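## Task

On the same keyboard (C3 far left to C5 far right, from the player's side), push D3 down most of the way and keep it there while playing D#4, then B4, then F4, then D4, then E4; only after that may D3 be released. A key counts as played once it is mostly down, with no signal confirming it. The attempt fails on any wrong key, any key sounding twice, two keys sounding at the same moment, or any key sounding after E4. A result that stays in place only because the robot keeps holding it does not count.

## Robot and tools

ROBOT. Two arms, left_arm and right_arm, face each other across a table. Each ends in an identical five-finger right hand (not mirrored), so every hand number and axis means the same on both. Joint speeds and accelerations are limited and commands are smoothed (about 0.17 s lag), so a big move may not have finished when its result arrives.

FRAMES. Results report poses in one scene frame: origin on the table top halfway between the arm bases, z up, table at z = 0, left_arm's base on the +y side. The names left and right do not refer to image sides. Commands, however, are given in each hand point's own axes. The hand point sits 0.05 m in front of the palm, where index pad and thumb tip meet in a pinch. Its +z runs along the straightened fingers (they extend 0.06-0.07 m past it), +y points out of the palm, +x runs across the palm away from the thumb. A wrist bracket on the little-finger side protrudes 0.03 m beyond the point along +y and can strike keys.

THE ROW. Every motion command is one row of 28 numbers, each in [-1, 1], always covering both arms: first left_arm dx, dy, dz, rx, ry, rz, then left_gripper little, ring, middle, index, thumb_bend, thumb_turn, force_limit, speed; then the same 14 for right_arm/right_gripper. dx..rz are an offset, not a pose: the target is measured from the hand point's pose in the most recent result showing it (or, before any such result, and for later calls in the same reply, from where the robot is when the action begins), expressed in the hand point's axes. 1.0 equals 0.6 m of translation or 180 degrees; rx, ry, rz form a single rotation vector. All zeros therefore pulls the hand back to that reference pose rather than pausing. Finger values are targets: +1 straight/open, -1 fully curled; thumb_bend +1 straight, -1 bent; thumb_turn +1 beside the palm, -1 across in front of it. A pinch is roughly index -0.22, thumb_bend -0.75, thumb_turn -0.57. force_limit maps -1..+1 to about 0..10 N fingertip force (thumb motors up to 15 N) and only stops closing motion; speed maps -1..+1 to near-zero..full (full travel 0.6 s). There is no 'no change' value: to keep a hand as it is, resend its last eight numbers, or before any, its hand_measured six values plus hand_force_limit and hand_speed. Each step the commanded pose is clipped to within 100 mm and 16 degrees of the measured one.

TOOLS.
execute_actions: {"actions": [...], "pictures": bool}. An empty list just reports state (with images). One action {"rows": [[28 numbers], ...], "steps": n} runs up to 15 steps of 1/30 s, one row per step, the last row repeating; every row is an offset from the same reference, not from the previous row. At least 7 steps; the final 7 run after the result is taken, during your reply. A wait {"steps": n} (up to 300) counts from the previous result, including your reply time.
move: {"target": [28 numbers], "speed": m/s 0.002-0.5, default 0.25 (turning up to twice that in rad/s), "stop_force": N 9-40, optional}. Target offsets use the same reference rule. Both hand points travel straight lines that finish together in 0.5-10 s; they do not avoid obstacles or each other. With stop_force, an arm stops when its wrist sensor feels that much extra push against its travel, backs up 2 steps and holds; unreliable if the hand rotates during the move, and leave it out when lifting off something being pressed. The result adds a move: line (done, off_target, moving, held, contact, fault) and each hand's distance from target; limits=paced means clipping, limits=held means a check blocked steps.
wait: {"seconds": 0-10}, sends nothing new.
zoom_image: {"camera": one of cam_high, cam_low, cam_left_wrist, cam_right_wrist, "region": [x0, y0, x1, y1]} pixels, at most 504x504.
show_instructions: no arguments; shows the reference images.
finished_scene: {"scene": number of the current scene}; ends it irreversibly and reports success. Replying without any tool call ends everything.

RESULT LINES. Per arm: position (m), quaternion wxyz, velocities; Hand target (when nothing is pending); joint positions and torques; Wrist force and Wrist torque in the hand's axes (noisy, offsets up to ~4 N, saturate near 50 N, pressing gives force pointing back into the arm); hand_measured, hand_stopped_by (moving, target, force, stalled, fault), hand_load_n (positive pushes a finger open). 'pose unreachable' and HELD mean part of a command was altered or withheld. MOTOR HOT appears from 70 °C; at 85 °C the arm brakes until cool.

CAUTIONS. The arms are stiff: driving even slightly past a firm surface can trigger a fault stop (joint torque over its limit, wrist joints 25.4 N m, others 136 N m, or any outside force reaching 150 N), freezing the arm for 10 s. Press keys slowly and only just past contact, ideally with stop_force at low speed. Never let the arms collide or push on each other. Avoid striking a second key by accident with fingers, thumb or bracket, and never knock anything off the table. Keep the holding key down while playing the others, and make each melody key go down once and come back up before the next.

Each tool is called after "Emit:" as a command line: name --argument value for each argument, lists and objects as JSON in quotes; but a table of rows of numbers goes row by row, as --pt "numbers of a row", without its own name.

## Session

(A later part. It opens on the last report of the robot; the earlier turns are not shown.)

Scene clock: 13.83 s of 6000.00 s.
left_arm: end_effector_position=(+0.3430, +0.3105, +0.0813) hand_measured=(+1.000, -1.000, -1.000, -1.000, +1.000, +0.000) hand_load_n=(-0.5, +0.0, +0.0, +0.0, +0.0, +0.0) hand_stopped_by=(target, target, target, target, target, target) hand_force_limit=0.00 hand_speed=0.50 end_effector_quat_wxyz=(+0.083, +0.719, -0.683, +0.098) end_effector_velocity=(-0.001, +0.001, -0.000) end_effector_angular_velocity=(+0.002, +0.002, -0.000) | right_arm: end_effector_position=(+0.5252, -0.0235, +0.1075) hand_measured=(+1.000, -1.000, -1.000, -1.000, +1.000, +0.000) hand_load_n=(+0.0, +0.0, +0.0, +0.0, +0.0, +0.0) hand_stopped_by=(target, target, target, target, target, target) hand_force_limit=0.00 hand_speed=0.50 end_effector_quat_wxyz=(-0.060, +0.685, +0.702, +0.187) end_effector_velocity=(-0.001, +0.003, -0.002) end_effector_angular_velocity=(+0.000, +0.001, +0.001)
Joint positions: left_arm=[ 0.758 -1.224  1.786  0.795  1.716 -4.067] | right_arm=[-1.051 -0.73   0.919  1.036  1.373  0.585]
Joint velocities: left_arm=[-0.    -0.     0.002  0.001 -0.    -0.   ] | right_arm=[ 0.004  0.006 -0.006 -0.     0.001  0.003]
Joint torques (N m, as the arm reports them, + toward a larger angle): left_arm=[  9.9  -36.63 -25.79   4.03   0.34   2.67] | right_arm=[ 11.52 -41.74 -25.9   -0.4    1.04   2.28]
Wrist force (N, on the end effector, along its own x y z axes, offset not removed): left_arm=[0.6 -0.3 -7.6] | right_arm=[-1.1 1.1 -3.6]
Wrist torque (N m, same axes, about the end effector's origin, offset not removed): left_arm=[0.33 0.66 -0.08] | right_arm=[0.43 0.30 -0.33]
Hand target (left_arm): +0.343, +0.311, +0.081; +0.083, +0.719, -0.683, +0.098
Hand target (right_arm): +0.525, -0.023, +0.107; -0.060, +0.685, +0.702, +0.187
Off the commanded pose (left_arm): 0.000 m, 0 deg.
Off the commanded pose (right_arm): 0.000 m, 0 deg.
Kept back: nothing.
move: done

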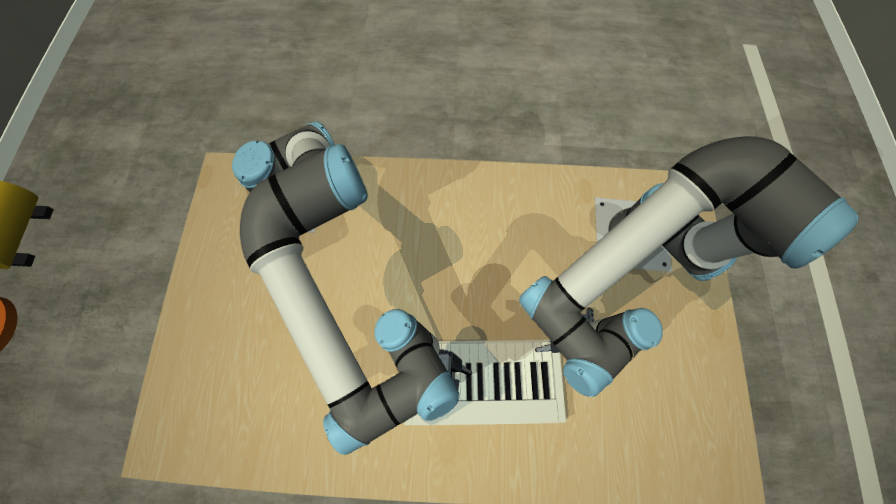

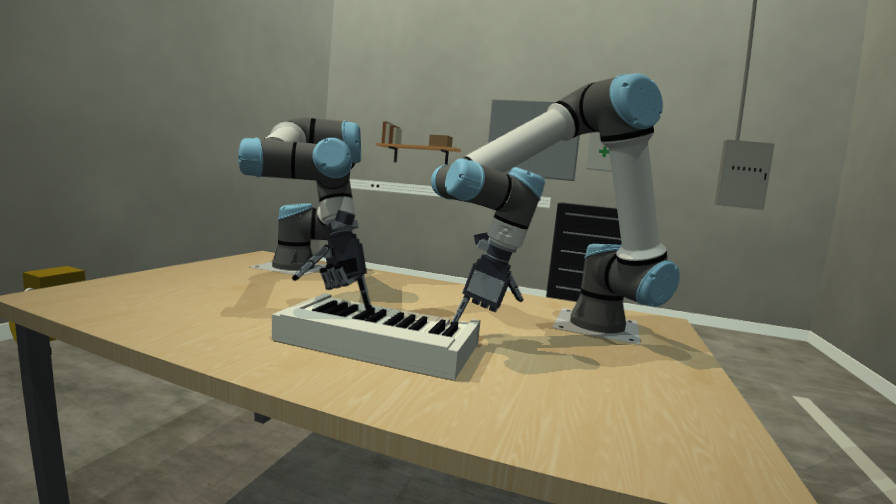

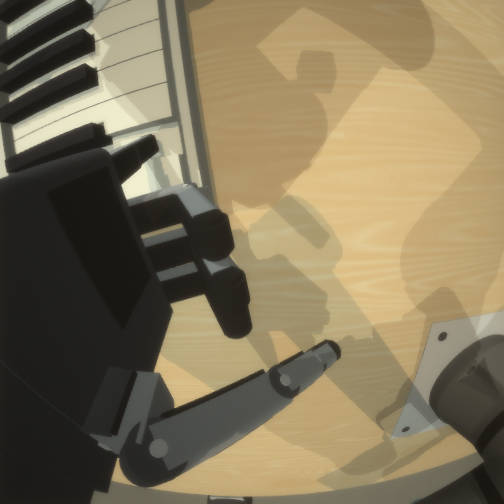

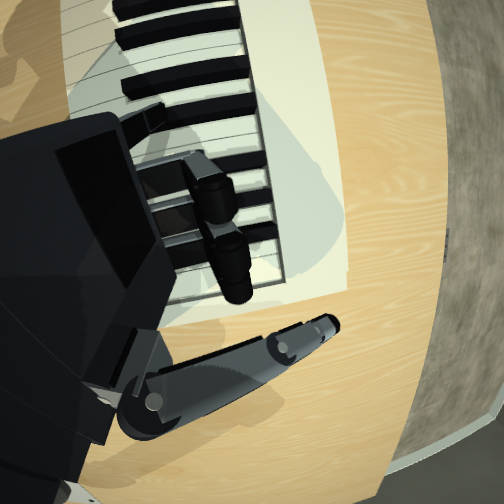

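Emit:
move --target '[0,0,0,0,0,0,1,-1,-1,-1,1,0,0,0.5,-0.0058,-0.0039,0.0206,0,0,0,1,-1,-1,-1,1,0,0,0.5]' --speed 0.006 --stop_force 9

Emit:
zoom_image --camera "cam_right_wrist" --region '[60, 30, 240, 180]'

Emit:
zoom_image --camera "cam_low" --region '[290, 250, 490, 360]'

Scene clock: 15.60 s of 6000.00 s.
left_arm: end_effector_position=(+0.3430, +0.3105, +0.0813) hand_measured=(+1.000, -1.000, -1.000, -1.000, +1.000, +0.000) hand_load_n=(-0.5, +0.0, +0.0, +0.0, +0.0, +0.0) hand_stopped_by=(target, target, target, target, target, target) hand_force_limit=0.00 hand_speed=0.50 end_effector_quat_wxyz=(+0.083, +0.719, -0.683, +0.098) end_effector_velocity=(+0.000, -0.000, +0.000) end_effector_angular_velocity=(-0.001, -0.000, +0.000) | right_arm: end_effector_position=(+0.5252, -0.0229, +0.1013) hand_measured=(+1.000, -1.000, -1.000, -1.000, +1.000, +0.000) hand_load_n=(+0.0, +0.0, +0.0, +0.0, +0.0, +0.0) hand_stopped_by=(target, target, target, target, target, target) hand_force_limit=0.00 hand_speed=0.50 end_effector_quat_wxyz=(-0.060, +0.685, +0.702, +0.187) end_effector_velocity=(-0.000, -0.000, +0.002) end_effector_angular_velocity=(-0.000, +0.002, +0.001)
Joint positions: left_arm=[ 0.758 -1.224  1.786  0.795  1.716 -4.067] | right_arm=[-1.05  -0.725  0.927  1.024  1.373  0.586]
Joint velocities: left_arm=[ 0. -0. -0. -0.  0.  0.] | right_arm=[-0.001 -0.001 -0.003  0.006 -0.001 -0.001]
Joint torques (N m, as the arm reports them, + toward a larger angle): left_arm=[  9.31 -33.74 -25.     2.96   0.36   2.58] | right_arm=[  8.41 -44.42 -21.69   3.43   1.93   2.02]
Wrist force (N, on the end effector, along its own x y z axes, offset not removed): left_arm=[2.1 -0.2 -8.2] | right_arm=[0.9 1.1 -15.1]
Wrist torque (N m, same axes, about the end effector's origin, offset not removed): left_arm=[0.37 0.34 0.01] | right_arm=[1.10 1.18 -0.14]
Hand target (left_arm): +0.343, +0.311, +0.081; +0.083, +0.719, -0.683, +0.098
Hand target (right_arm): +0.525, -0.023, +0.102; -0.060, +0.685, +0.702, +0.187
Off the commanded pose (left_arm): 0.000 m, 0 deg.
Off the commanded pose (right_arm): 0.007 m, 0 deg.
Kept back: nothing.
move: contact (right_arm)

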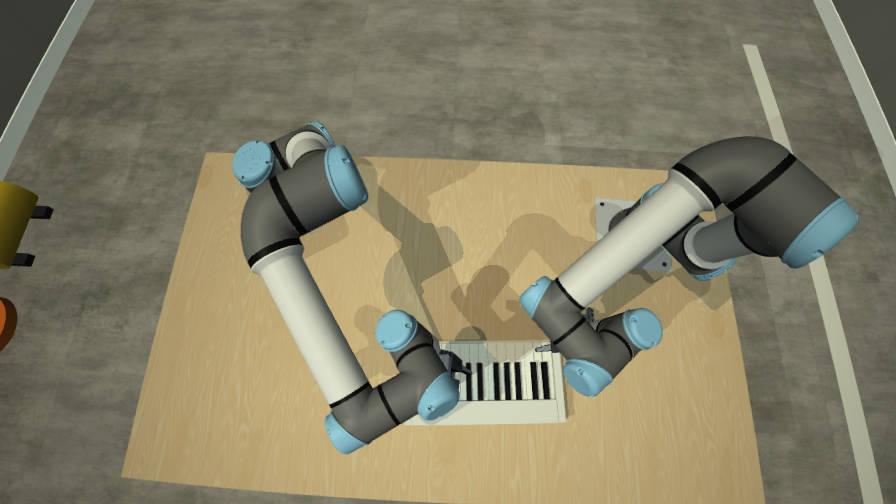

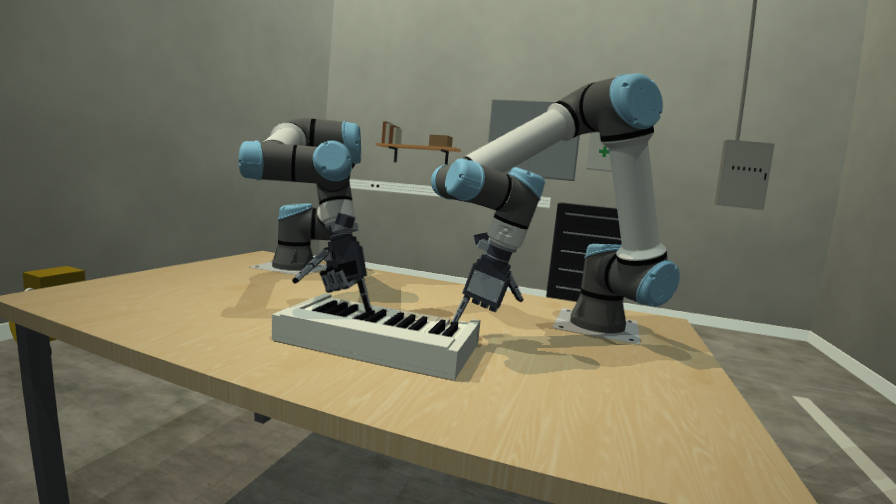

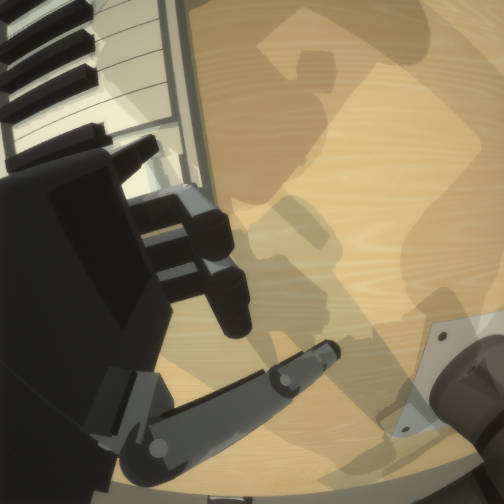

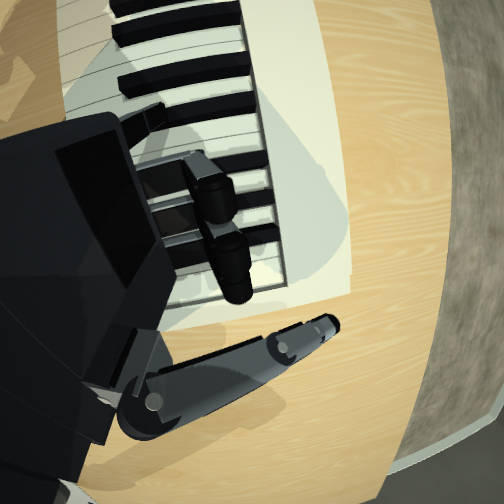

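Region (60, 30, 240, 180) of cam_right_wrist's 504x504 image, scaled by 2.800, with more detail than that image has.

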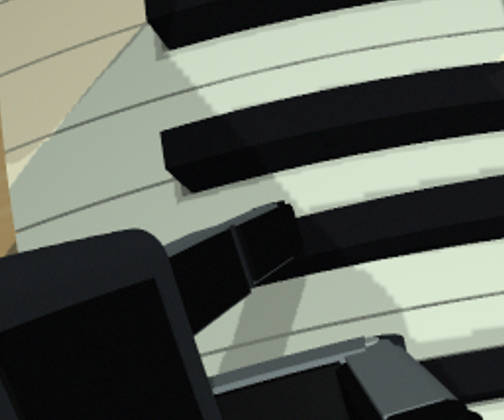

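Region (290, 250, 490, 360) of cam_low's 896x504 image, scaled by 2.520, with more detail than that image has; it fills the top 277 rows of this view, and the rest is white.

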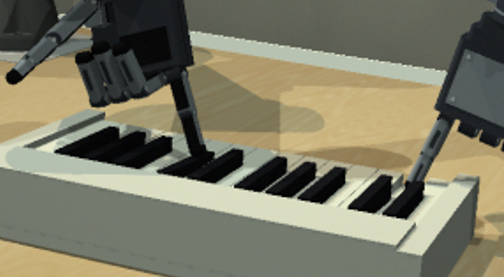

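Emit:
move --target '[0,0,0,0,0,0,1,-1,-1,-1,1,0,0,0.5,0.0083,0.0044,-0.0226,0,0,0,1,-1,-1,-1,1,0,0,0.5]' --speed 0.05

Emit:
move --target '[0,0,0,0,0,0,1,-1,-1,-1,1,0,0,0.5,-0.1619,-0.0685,-0.0732,0,0,0,1,-1,-1,-1,1,0,0,0.5]' --speed 0.12

Emit:
move --target '[0,0,0,0,0,0,1,-1,-1,-1,1,0,0,0.5,-0.0079,-0.0042,0.0215,0,0,0,1,-1,-1,-1,1,0,0,0.5]' --speed 0.04

Emit:
zoom_image --camera "cam_right_wrist" --region '[60, 30, 240, 180]'

Scene clock: 17.13 s of 6000.00 s.
left_arm: end_effector_position=(+0.3430, +0.3105, +0.0813) hand_measured=(+1.000, -1.000, -1.000, -1.000, +1.000, +0.000) hand_load_n=(-0.5, +0.0, +0.0, +0.0, +0.0, +0.0) hand_stopped_by=(target, target, target, target, target, target) hand_force_limit=0.00 hand_speed=0.50 end_effector_quat_wxyz=(+0.083, +0.719, -0.683, +0.098) end_effector_velocity=(-0.000, +0.000, -0.000) end_effector_angular_velocity=(-0.000, +0.000, +0.000) | right_arm: end_effector_position=(+0.5252, -0.0229, +0.1157) hand_measured=(+1.000, -1.000, -1.000, -1.000, +1.000, +0.000) hand_load_n=(+0.0, +0.0, +0.0, +0.0, +0.0, +0.0) hand_stopped_by=(target, target, target, target, target, target) hand_force_limit=0.00 hand_speed=0.50 end_effector_quat_wxyz=(-0.060, +0.685, +0.702, +0.187) end_effector_velocity=(-0.000, -0.001, +0.002) end_effector_angular_velocity=(-0.001, +0.002, -0.002)
Joint positions: left_arm=[ 0.758 -1.224  1.786  0.795  1.716 -4.067] | right_arm=[-1.05  -0.733  0.904  1.054  1.373  0.586]
Joint velocities: left_arm=[ 0.    -0.     0.001 -0.001  0.     0.   ] | right_arm=[-0.001 -0.001 -0.004  0.007 -0.     0.002]
Joint torques (N m, as the arm reports them, + toward a larger angle): left_arm=[  9.05 -27.92 -24.01   1.29   0.33   2.37] | right_arm=[ -4.59 -54.   -26.85   3.9   -0.78  -2.66]
Wrist force (N, on the end effector, along its own x y z axes, offset not removed): left_arm=[2.2 -1.9 -8.0] | right_arm=[-1.6 -0.1 -1.2]
Wrist torque (N m, same axes, about the end effector's origin, offset not removed): left_arm=[0.17 0.45 -0.03] | right_arm=[0.18 0.29 -0.34]
Hand target (left_arm): +0.343, +0.311, +0.081; +0.083, +0.719, -0.683, +0.098
Hand target (right_arm): +0.525, -0.023, +0.116; -0.060, +0.685, +0.702, +0.187
Off the commanded pose (left_arm): 0.000 m, 0 deg.
Off the commanded pose (right_arm): 0.000 m, 0 deg.
Kept back: nothing.
move: done

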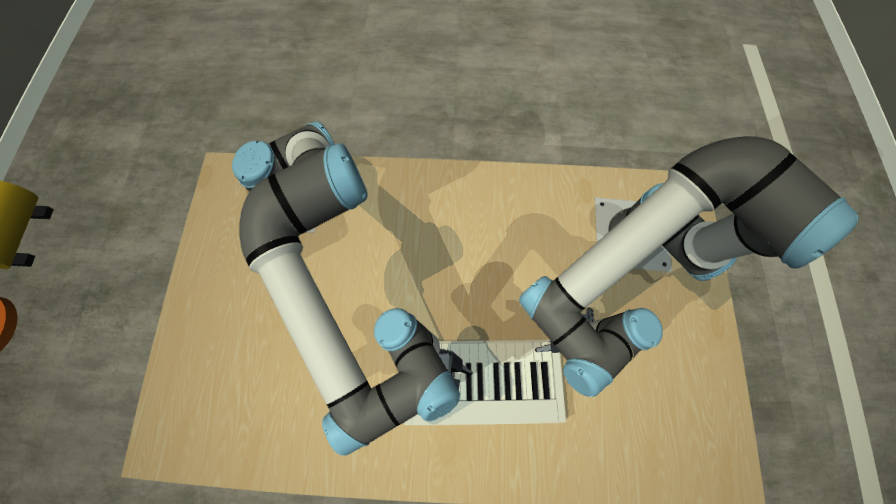

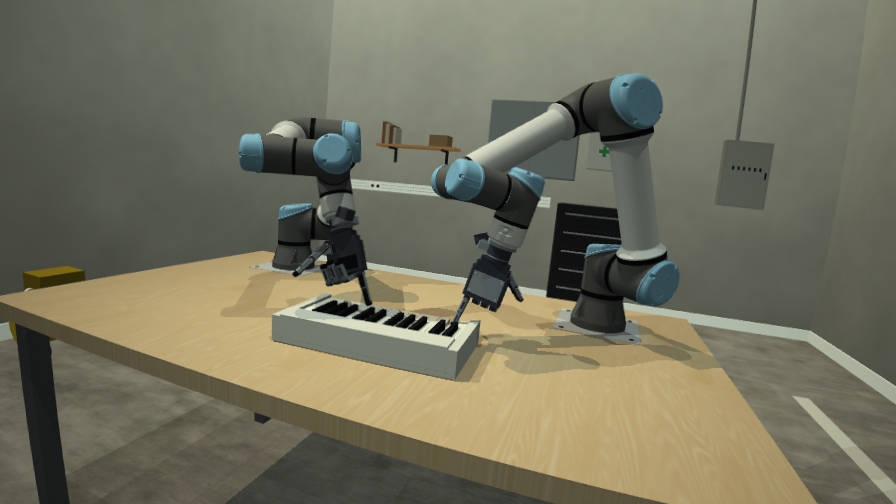

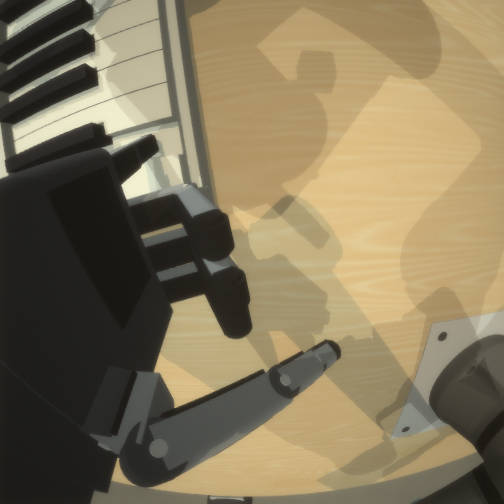

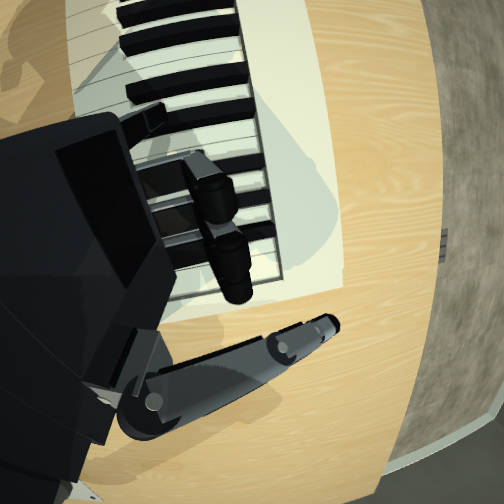

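Scene clock: 18.63 s of 6000.00 s.
left_arm: end_effector_position=(+0.3430, +0.3105, +0.0813) hand_measured=(+1.000, -1.000, -1.000, -1.000, +1.000, +0.000) hand_load_n=(-0.5, +0.0, +0.0, +0.0, +0.0, +0.0) hand_stopped_by=(target, target, target, target, target, target) hand_force_limit=0.00 hand_speed=0.50 end_effector_quat_wxyz=(+0.083, +0.719, -0.683, +0.098) end_effector_velocity=(+0.000, -0.001, +0.001) end_effector_angular_velocity=(-0.002, -0.002, -0.000) | right_arm: end_effector_position=(+0.4826, -0.1287, +0.1157) hand_measured=(+1.000, -1.000, -1.000, -1.000, +1.000, +0.000) hand_load_n=(+0.0, +0.0, +0.0, +0.0, +0.0, +0.0) hand_stopped_by=(target, target, target, target, target, target) hand_force_limit=0.00 hand_speed=0.50 end_effector_quat_wxyz=(-0.060, +0.685, +0.702, +0.187) end_effector_velocity=(-0.001, -0.002, -0.000) end_effector_angular_velocity=(+0.001, -0.001, -0.001)
Joint positions: left_arm=[ 0.758 -1.224  1.786  0.795  1.716 -4.067] | right_arm=[-1.178 -0.995  1.365  0.883  1.331  0.461]
Joint velocities: left_arm=[-0.    -0.001 -0.001 -0.    -0.     0.   ] | right_arm=[-0.003 -0.005  0.009 -0.005 -0.001 -0.002]
Joint torques (N m, as the arm reports them, + toward a larger angle): left_arm=[  9.26 -28.07 -23.68   1.12   0.32   2.43] | right_arm=[-12.69 -43.24  -8.47  -0.06  -2.08  -3.34]
Wrist force (N, on the end effector, along its own x y z axes, offset not removed): left_arm=[2.3 -1.4 -8.6] | right_arm=[-0.9 0.1 -2.2]
Wrist torque (N m, same axes, about the end effector's origin, offset not removed): left_arm=[0.29 0.46 -0.02] | right_arm=[0.20 0.20 -0.28]
Hand target (left_arm): +0.343, +0.311, +0.081; +0.083, +0.719, -0.683, +0.098
Hand target (right_arm): +0.483, -0.129, +0.116; -0.060, +0.685, +0.702, +0.187
Off the commanded pose (left_arm): 0.000 m, 0 deg.
Off the commanded pose (right_arm): 0.000 m, 0 deg.
Kept back: nothing.
move: done

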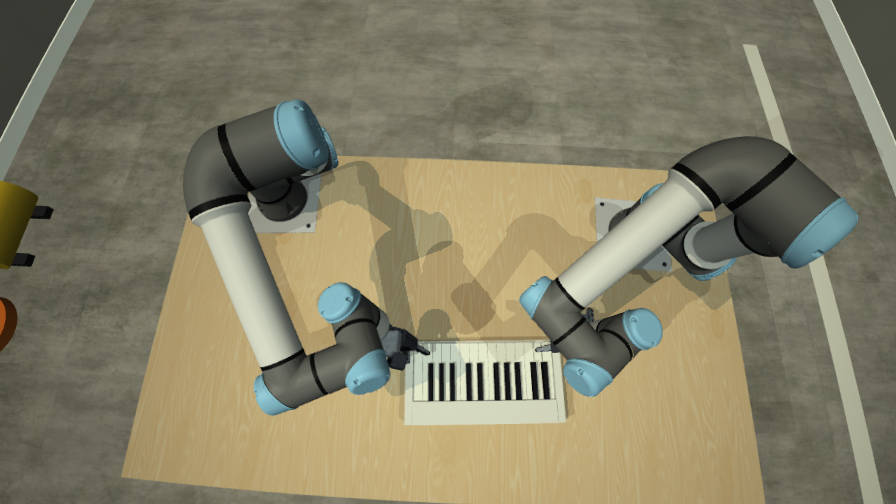

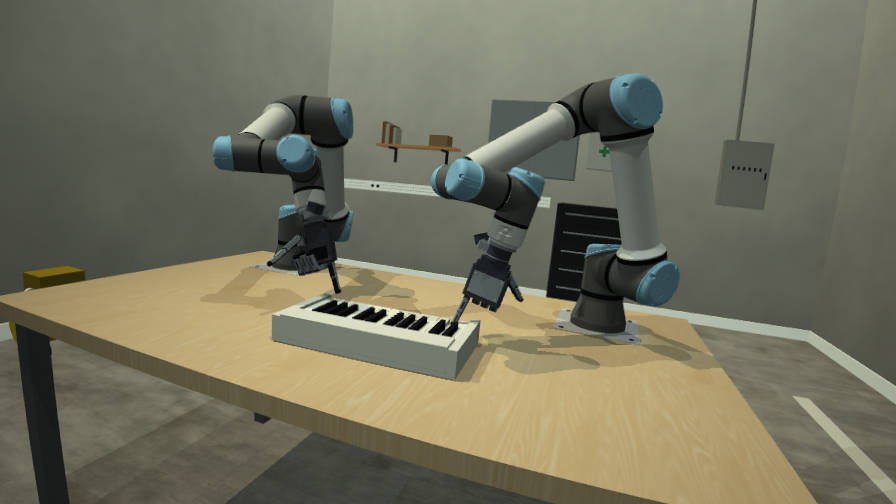

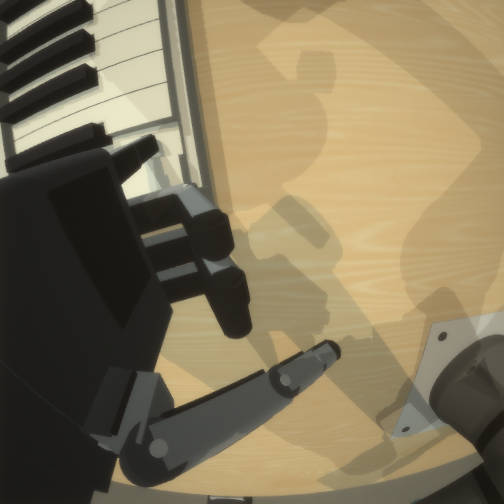

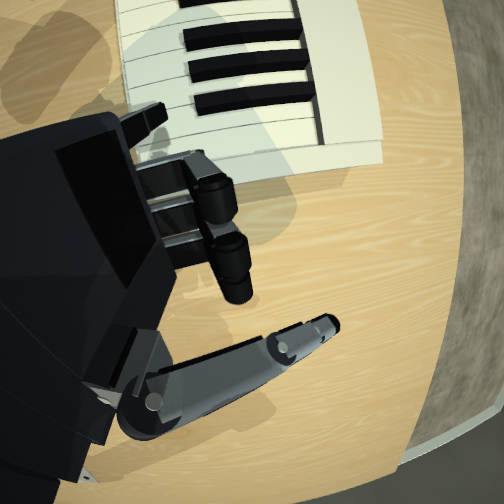

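Scene clock: 19.43 s of 6000.00 s.
left_arm: end_effector_position=(+0.3430, +0.3105, +0.0813) hand_measured=(+1.000, -1.000, -1.000, -1.000, +1.000, +0.000) hand_load_n=(-0.5, +0.0, +0.0, +0.0, +0.0, +0.0) hand_stopped_by=(target, target, target, target, target, target) hand_force_limit=0.00 hand_speed=0.50 end_effector_quat_wxyz=(+0.083, +0.719, -0.683, +0.098) end_effector_velocity=(-0.000, -0.000, +0.000) end_effector_angular_velocity=(+0.000, +0.000, +0.000) | right_arm: end_effector_position=(+0.4826, -0.1287, +0.1020) hand_measured=(+1.000, -1.000, -1.000, -1.000, +1.000, +0.000) hand_load_n=(+0.0, +0.0, +0.0, +0.0, +0.0, +0.0) hand_stopped_by=(target, target, target, target, target, target) hand_force_limit=0.00 hand_speed=0.50 end_effector_quat_wxyz=(-0.060, +0.685, +0.701, +0.187) end_effector_velocity=(-0.001, +0.000, -0.003) end_effector_angular_velocity=(-0.001, +0.002, +0.001)
Joint positions: left_arm=[ 0.758 -1.224  1.786  0.795  1.716 -4.067] | right_arm=[-1.178 -0.983  1.382  0.854  1.331  0.461]
Joint velocities: left_arm=[-0.    -0.    -0.     0.001 -0.    -0.   ] | right_arm=[ 0.001  0.002  0.004 -0.004  0.     0.   ]
Joint torques (N m, as the arm reports them, + toward a larger angle): left_arm=[  9.77 -28.7  -23.41   1.06   0.33   2.47] | right_arm=[ 11.   -30.18 -11.69  -0.3    0.98   2.6 ]
Wrist force (N, on the end effector, along its own x y z axes, offset not removed): left_arm=[1.3 0.3 -9.0] | right_arm=[-0.7 0.0 -1.1]
Wrist torque (N m, same axes, about the end effector's origin, offset not removed): left_arm=[0.56 0.67 -0.13] | right_arm=[0.09 0.14 -0.27]
Hand target (left_arm): +0.343, +0.311, +0.081; +0.083, +0.719, -0.683, +0.098
Hand target (right_arm): +0.483, -0.129, +0.102; -0.060, +0.685, +0.702, +0.187
Off the commanded pose (left_arm): 0.000 m, 0 deg.
Off the commanded pose (right_arm): 0.000 m, 0 deg.
Kept back: nothing.
move: done

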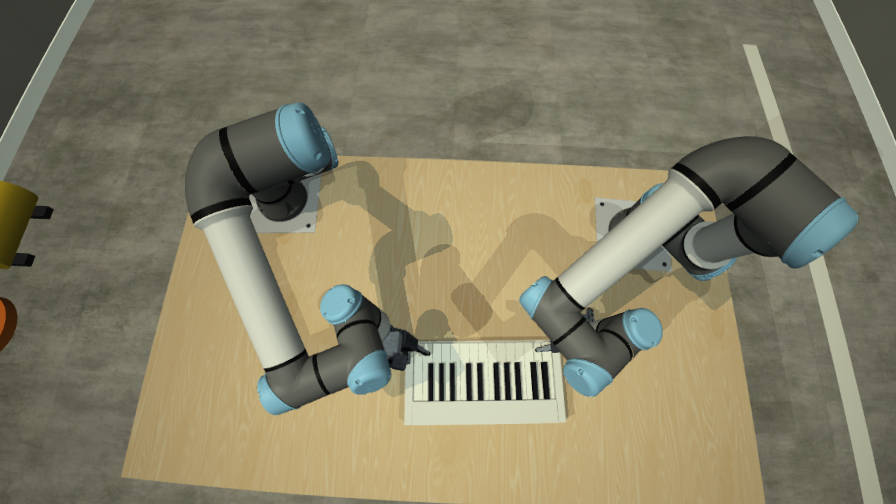

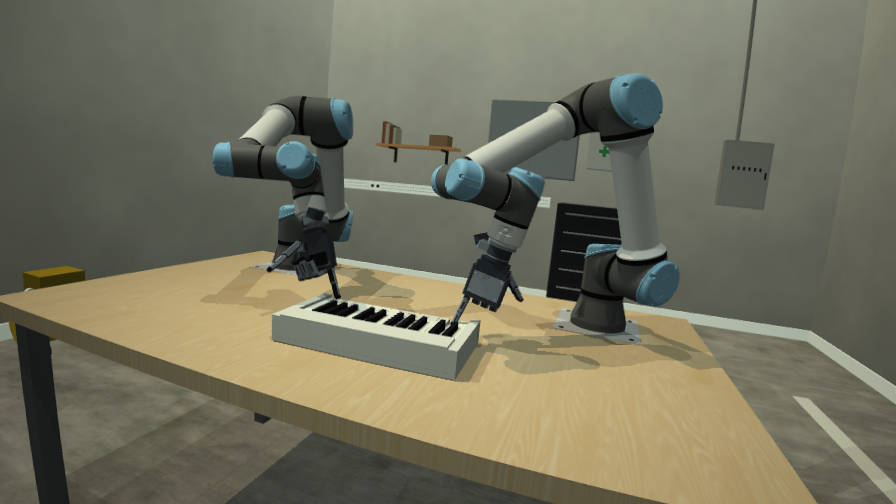

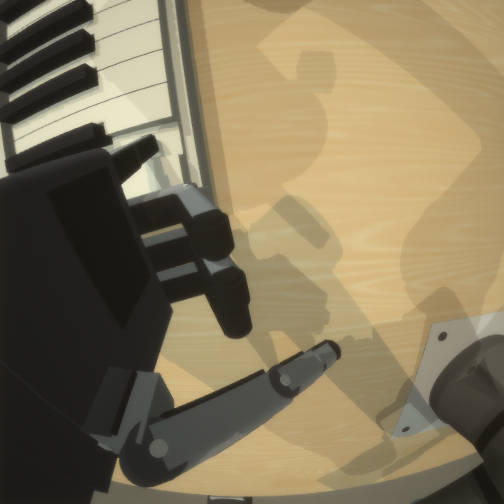

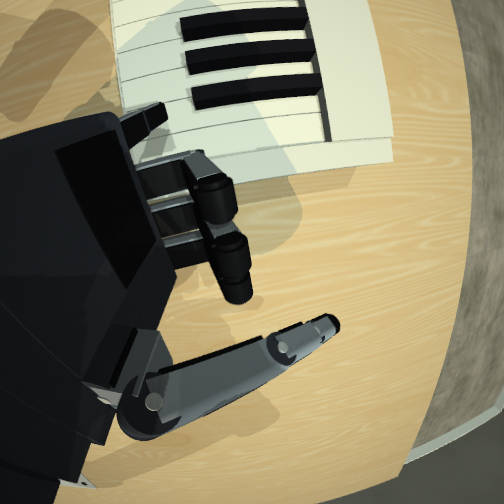

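Region (60, 30, 240, 180) of cam_right_wrist's 504x504 image, scaled by 2.800, with more detail than that image has.

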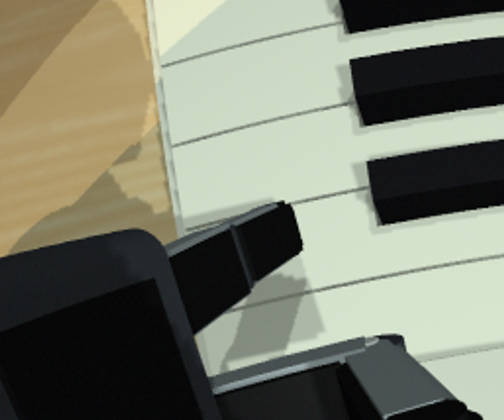

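Emit:
move --target '[0,0,0,0,0,0,1,-1,-1,-1,1,0,0,0.5,-0.0102,-0.0054,0.0277,0,0,0,1,-1,-1,-1,1,0,0,0.5]' --speed 0.008 --stop_force 9

Emit:
zoom_image --camera "cam_right_wrist" --region '[60, 30, 240, 180]'

Scene clock: 22.33 s of 6000.00 s.
left_arm: end_effector_position=(+0.3430, +0.3105, +0.0813) hand_measured=(+1.000, -1.000, -1.000, -1.000, +1.000, +0.000) hand_load_n=(-0.5, +0.0, +0.0, +0.0, +0.0, +0.0) hand_stopped_by=(target, target, target, target, target, target) hand_force_limit=0.00 hand_speed=0.50 end_effector_quat_wxyz=(+0.083, +0.719, -0.683, +0.098) end_effector_velocity=(+0.000, +0.000, +0.000) end_effector_angular_velocity=(-0.001, -0.001, +0.001) | right_arm: end_effector_position=(+0.4826, -0.1287, +0.0856) hand_measured=(+1.000, -1.000, -1.000, -1.000, +1.000, +0.000) hand_load_n=(-0.5, +0.0, +0.0, +0.0, +0.0, +0.0) hand_stopped_by=(target, target, target, target, target, target) hand_force_limit=0.00 hand_speed=0.50 end_effector_quat_wxyz=(-0.060, +0.685, +0.702, +0.187) end_effector_velocity=(+0.000, -0.000, +0.002) end_effector_angular_velocity=(-0.001, +0.001, +0.000)
Joint positions: left_arm=[ 0.758 -1.224  1.786  0.795  1.716 -4.067] | right_arm=[-1.178 -0.967  1.401  0.818  1.331  0.461]
Joint velocities: left_arm=[ 0.001 -0.001 -0.     0.    -0.     0.   ] | right_arm=[-0.    -0.002 -0.003  0.007  0.001 -0.001]
Joint torques (N m, as the arm reports them, + toward a larger angle): left_arm=[  9.26 -28.99 -23.35   1.22   0.47   2.5 ] | right_arm=[ -5.03 -37.6  -22.3    3.14   1.3    2.52]
Wrist force (N, on the end effector, along its own x y z axes, offset not removed): left_arm=[1.6 0.2 -7.6] | right_arm=[2.1 1.1 -13.9]
Wrist torque (N m, same axes, about the end effector's origin, offset not removed): left_arm=[0.47 0.53 -0.07] | right_arm=[0.96 1.19 -0.04]
Hand target (left_arm): +0.343, +0.311, +0.081; +0.083, +0.719, -0.683, +0.098
Hand target (right_arm): +0.483, -0.129, +0.086; -0.060, +0.685, +0.702, +0.187
Off the commanded pose (left_arm): 0.000 m, 0 deg.
Off the commanded pose (right_arm): 0.002 m, 0 deg.
Kept back: nothing.
move: contact (right_arm)

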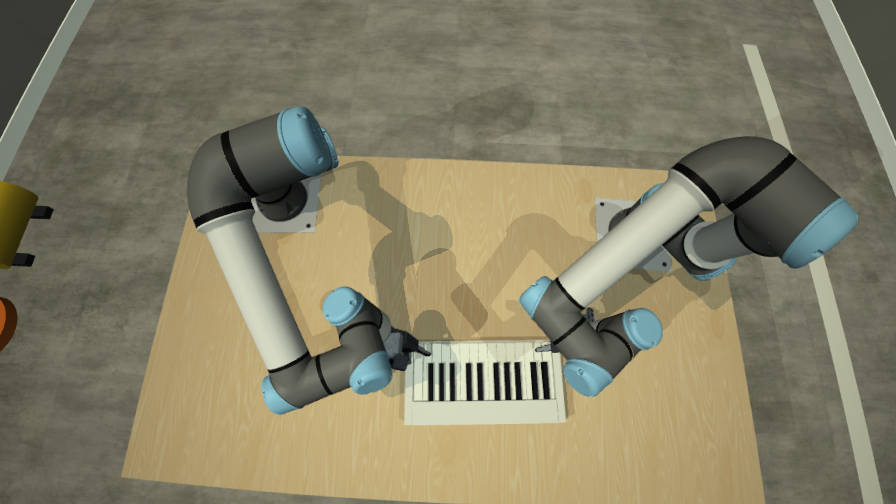

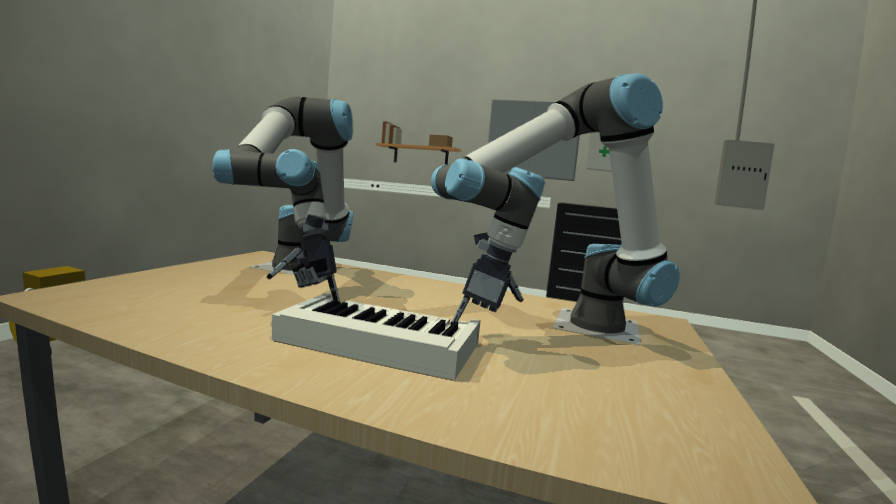

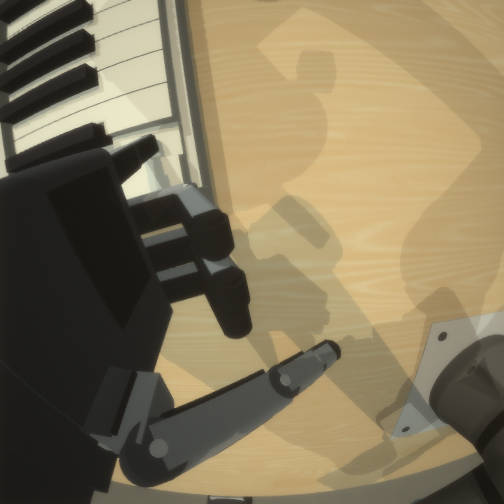

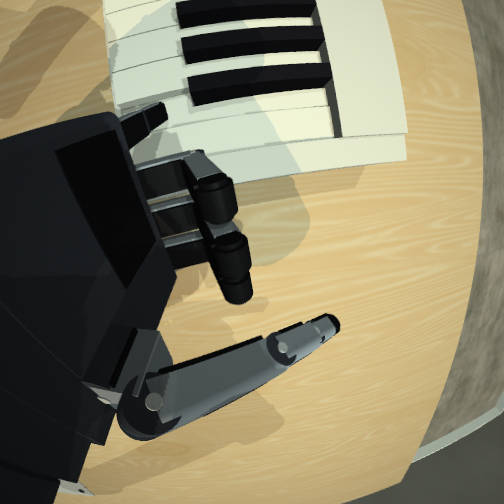

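Region (60, 30, 240, 180) of cam_right_wrist's 504x504 image, scaled by 2.800, with more detail than that image has.

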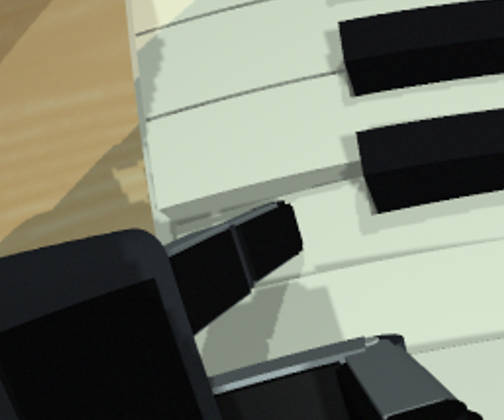

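Emit:
move --target '[0,0,0,0,0,0,1,-1,-1,-1,1,0,0,0.5,0.0082,0.0044,-0.0223,0,0,0,1,-1,-1,-1,1,0,0,0.5]' --speed 0.05

Emit:
move --target '[0,0,0,0,0,0,1,-1,-1,-1,1,0,0,0.5,0.1107,-0.007,0.0395,0,0,0,1,-1,-1,-1,1,0,0,0.5]' --speed 0.1

Emit:
zoom_image --camera "cam_right_wrist" --region '[60, 30, 240, 180]'

Scene clock: 23.60 s of 6000.00 s.
left_arm: end_effector_position=(+0.3430, +0.3105, +0.0813) hand_measured=(+1.000, -1.000, -1.000, -1.000, +1.000, +0.000) hand_load_n=(-0.5, +0.0, +0.0, +0.0, +0.0, +0.0) hand_stopped_by=(target, target, target, target, target, target) hand_force_limit=0.00 hand_speed=0.50 end_effector_quat_wxyz=(+0.083, +0.719, -0.683, +0.098) end_effector_velocity=(+0.000, +0.000, +0.001) end_effector_angular_velocity=(-0.001, -0.001, +0.001) | right_arm: end_effector_position=(+0.4826, -0.1287, +0.0998) hand_measured=(+1.000, -1.000, -1.000, -1.000, +1.000, +0.000) hand_load_n=(+0.0, +0.0, +0.0, +0.0, +0.0, +0.0) hand_stopped_by=(target, target, target, target, target, target) hand_force_limit=0.00 hand_speed=0.50 end_effector_quat_wxyz=(-0.060, +0.685, +0.702, +0.187) end_effector_velocity=(-0.000, +0.000, +0.003) end_effector_angular_velocity=(-0.000, +0.001, -0.000)
Joint positions: left_arm=[ 0.758 -1.224  1.786  0.795  1.716 -4.067] | right_arm=[-1.178 -0.981  1.385  0.849  1.331  0.461]
Joint velocities: left_arm=[ 0.001 -0.002  0.    -0.     0.    -0.   ] | right_arm=[ 0.    -0.002 -0.004  0.007  0.     0.001]
Joint torques (N m, as the arm reports them, + toward a larger angle): left_arm=[ 10.61 -28.71 -23.48   1.32   0.31   2.44] | right_arm=[-10.46 -44.15 -24.32   3.55   0.     0.23]
Wrist force (N, on the end effector, along its own x y z axes, offset not removed): left_arm=[1.4 0.1 -9.2] | right_arm=[-1.5 -1.5 -0.6]
Wrist torque (N m, same axes, about the end effector's origin, offset not removed): left_arm=[0.59 0.70 -0.04] | right_arm=[-0.24 0.25 -0.35]
Hand target (left_arm): +0.343, +0.311, +0.081; +0.083, +0.719, -0.683, +0.098
Hand target (right_arm): +0.483, -0.129, +0.100; -0.060, +0.685, +0.702, +0.187
Off the commanded pose (left_arm): 0.000 m, 0 deg.
Off the commanded pose (right_arm): 0.000 m, 0 deg.
Kept back: nothing.
move: done

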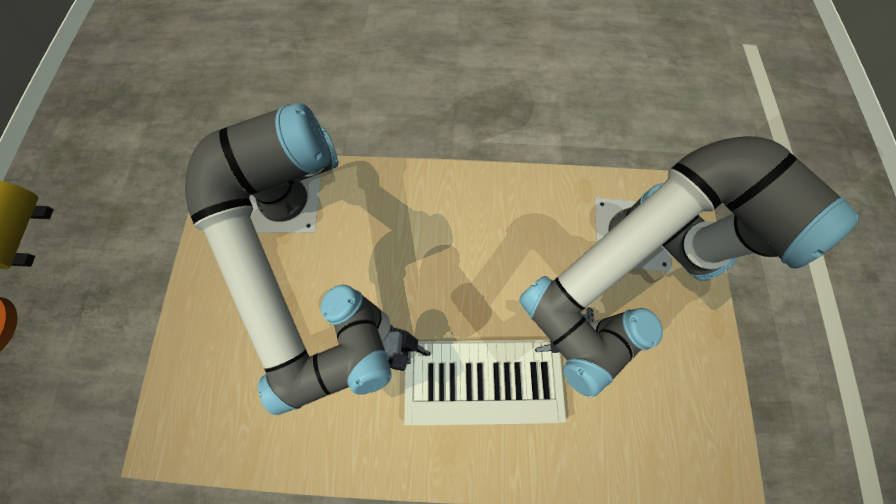

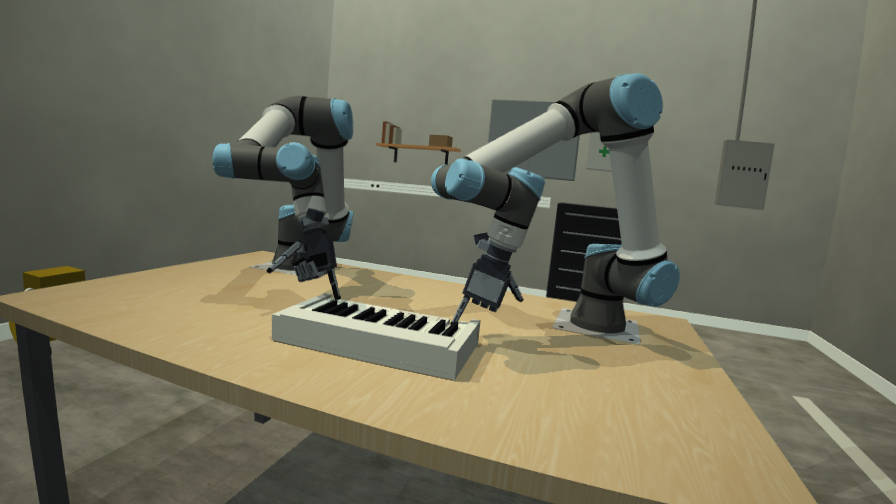

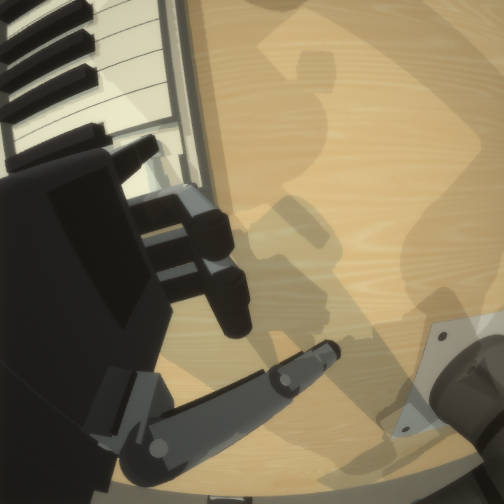

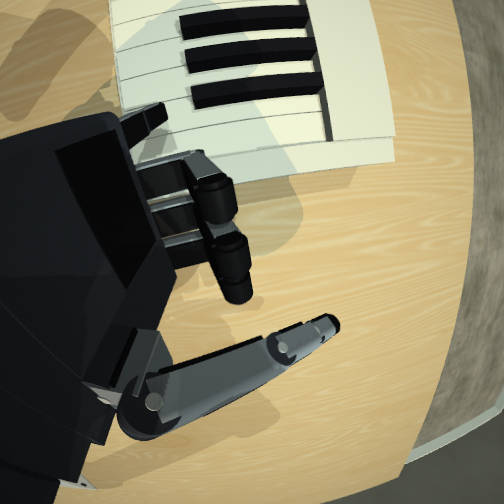

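Scene clock: 24.80 s of 6000.00 s.
left_arm: end_effector_position=(+0.3430, +0.3105, +0.0813) hand_measured=(+1.000, -1.000, -1.000, -1.000, +1.000, +0.000) hand_load_n=(-0.5, +0.0, +0.0, +0.0, +0.0, +0.0) hand_stopped_by=(target, target, target, target, target, target) hand_force_limit=0.00 hand_speed=0.50 end_effector_quat_wxyz=(+0.083, +0.719, -0.683, +0.098) end_effector_velocity=(-0.000, -0.000, +0.000) end_effector_angular_velocity=(+0.000, +0.000, -0.000) | right_arm: end_effector_position=(+0.4789, -0.0584, +0.0998) hand_measured=(+1.000, -1.000, -1.000, -1.000, +1.000, +0.000) hand_load_n=(+0.0, +0.0, +0.0, +0.0, +0.0, +0.0) hand_stopped_by=(target, target, target, target, target, target) hand_force_limit=0.00 hand_speed=0.50 end_effector_quat_wxyz=(-0.060, +0.685, +0.701, +0.187) end_effector_velocity=(+0.001, +0.002, +0.000) end_effector_angular_velocity=(+0.000, +0.001, -0.004)
Joint positions: left_arm=[ 0.758 -1.224  1.786  0.795  1.716 -4.067] | right_arm=[-1.058 -0.878  1.203  0.902  1.37   0.578]
Joint velocities: left_arm=[-0.     0.    -0.     0.001 -0.    -0.   ] | right_arm=[ 0.003  0.005 -0.01   0.004  0.001  0.007]
Joint torques (N m, as the arm reports them, + toward a larger angle): left_arm=[  9.83 -28.66 -23.86   1.17   0.41   2.33] | right_arm=[ 11.65 -37.5  -23.77   3.85   0.76   2.62]
Wrist force (N, on the end effector, along its own x y z axes, offset not removed): left_arm=[2.2 -1.6 -10.1] | right_arm=[-1.4 -1.3 -0.8]
Wrist torque (N m, same axes, about the end effector's origin, offset not removed): left_arm=[0.27 0.51 -0.03] | right_arm=[-0.09 0.21 -0.31]
Hand target (left_arm): +0.343, +0.311, +0.081; +0.083, +0.719, -0.683, +0.098
Hand target (right_arm): +0.479, -0.058, +0.100; -0.060, +0.685, +0.701, +0.187
Off the commanded pose (left_arm): 0.000 m, 0 deg.
Off the commanded pose (right_arm): 0.000 m, 0 deg.
Kept back: nothing.
move: done

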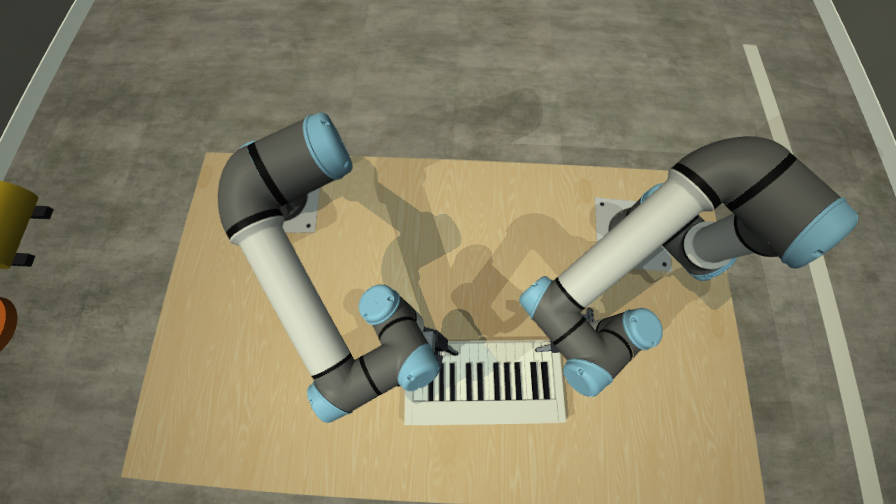

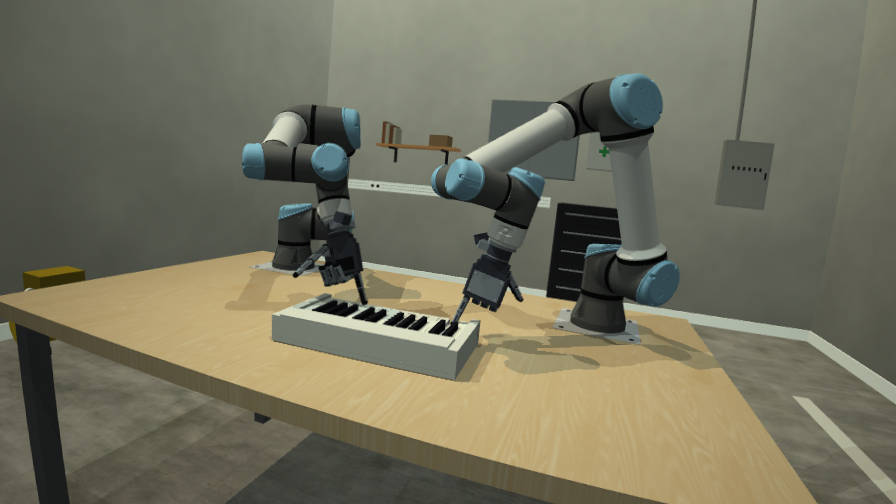

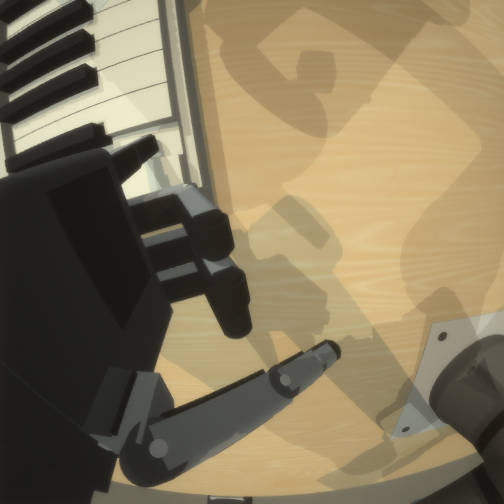

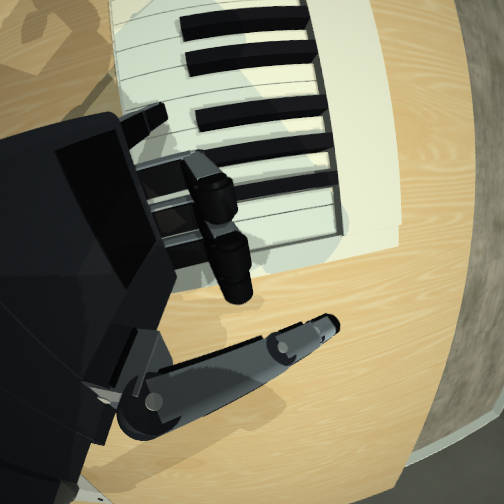

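Region (60, 30, 240, 180) of cam_right_wrist's 504x504 image, scaled by 2.800, with more detail than that image has.

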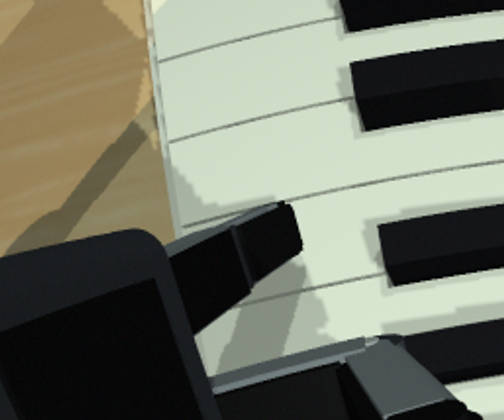

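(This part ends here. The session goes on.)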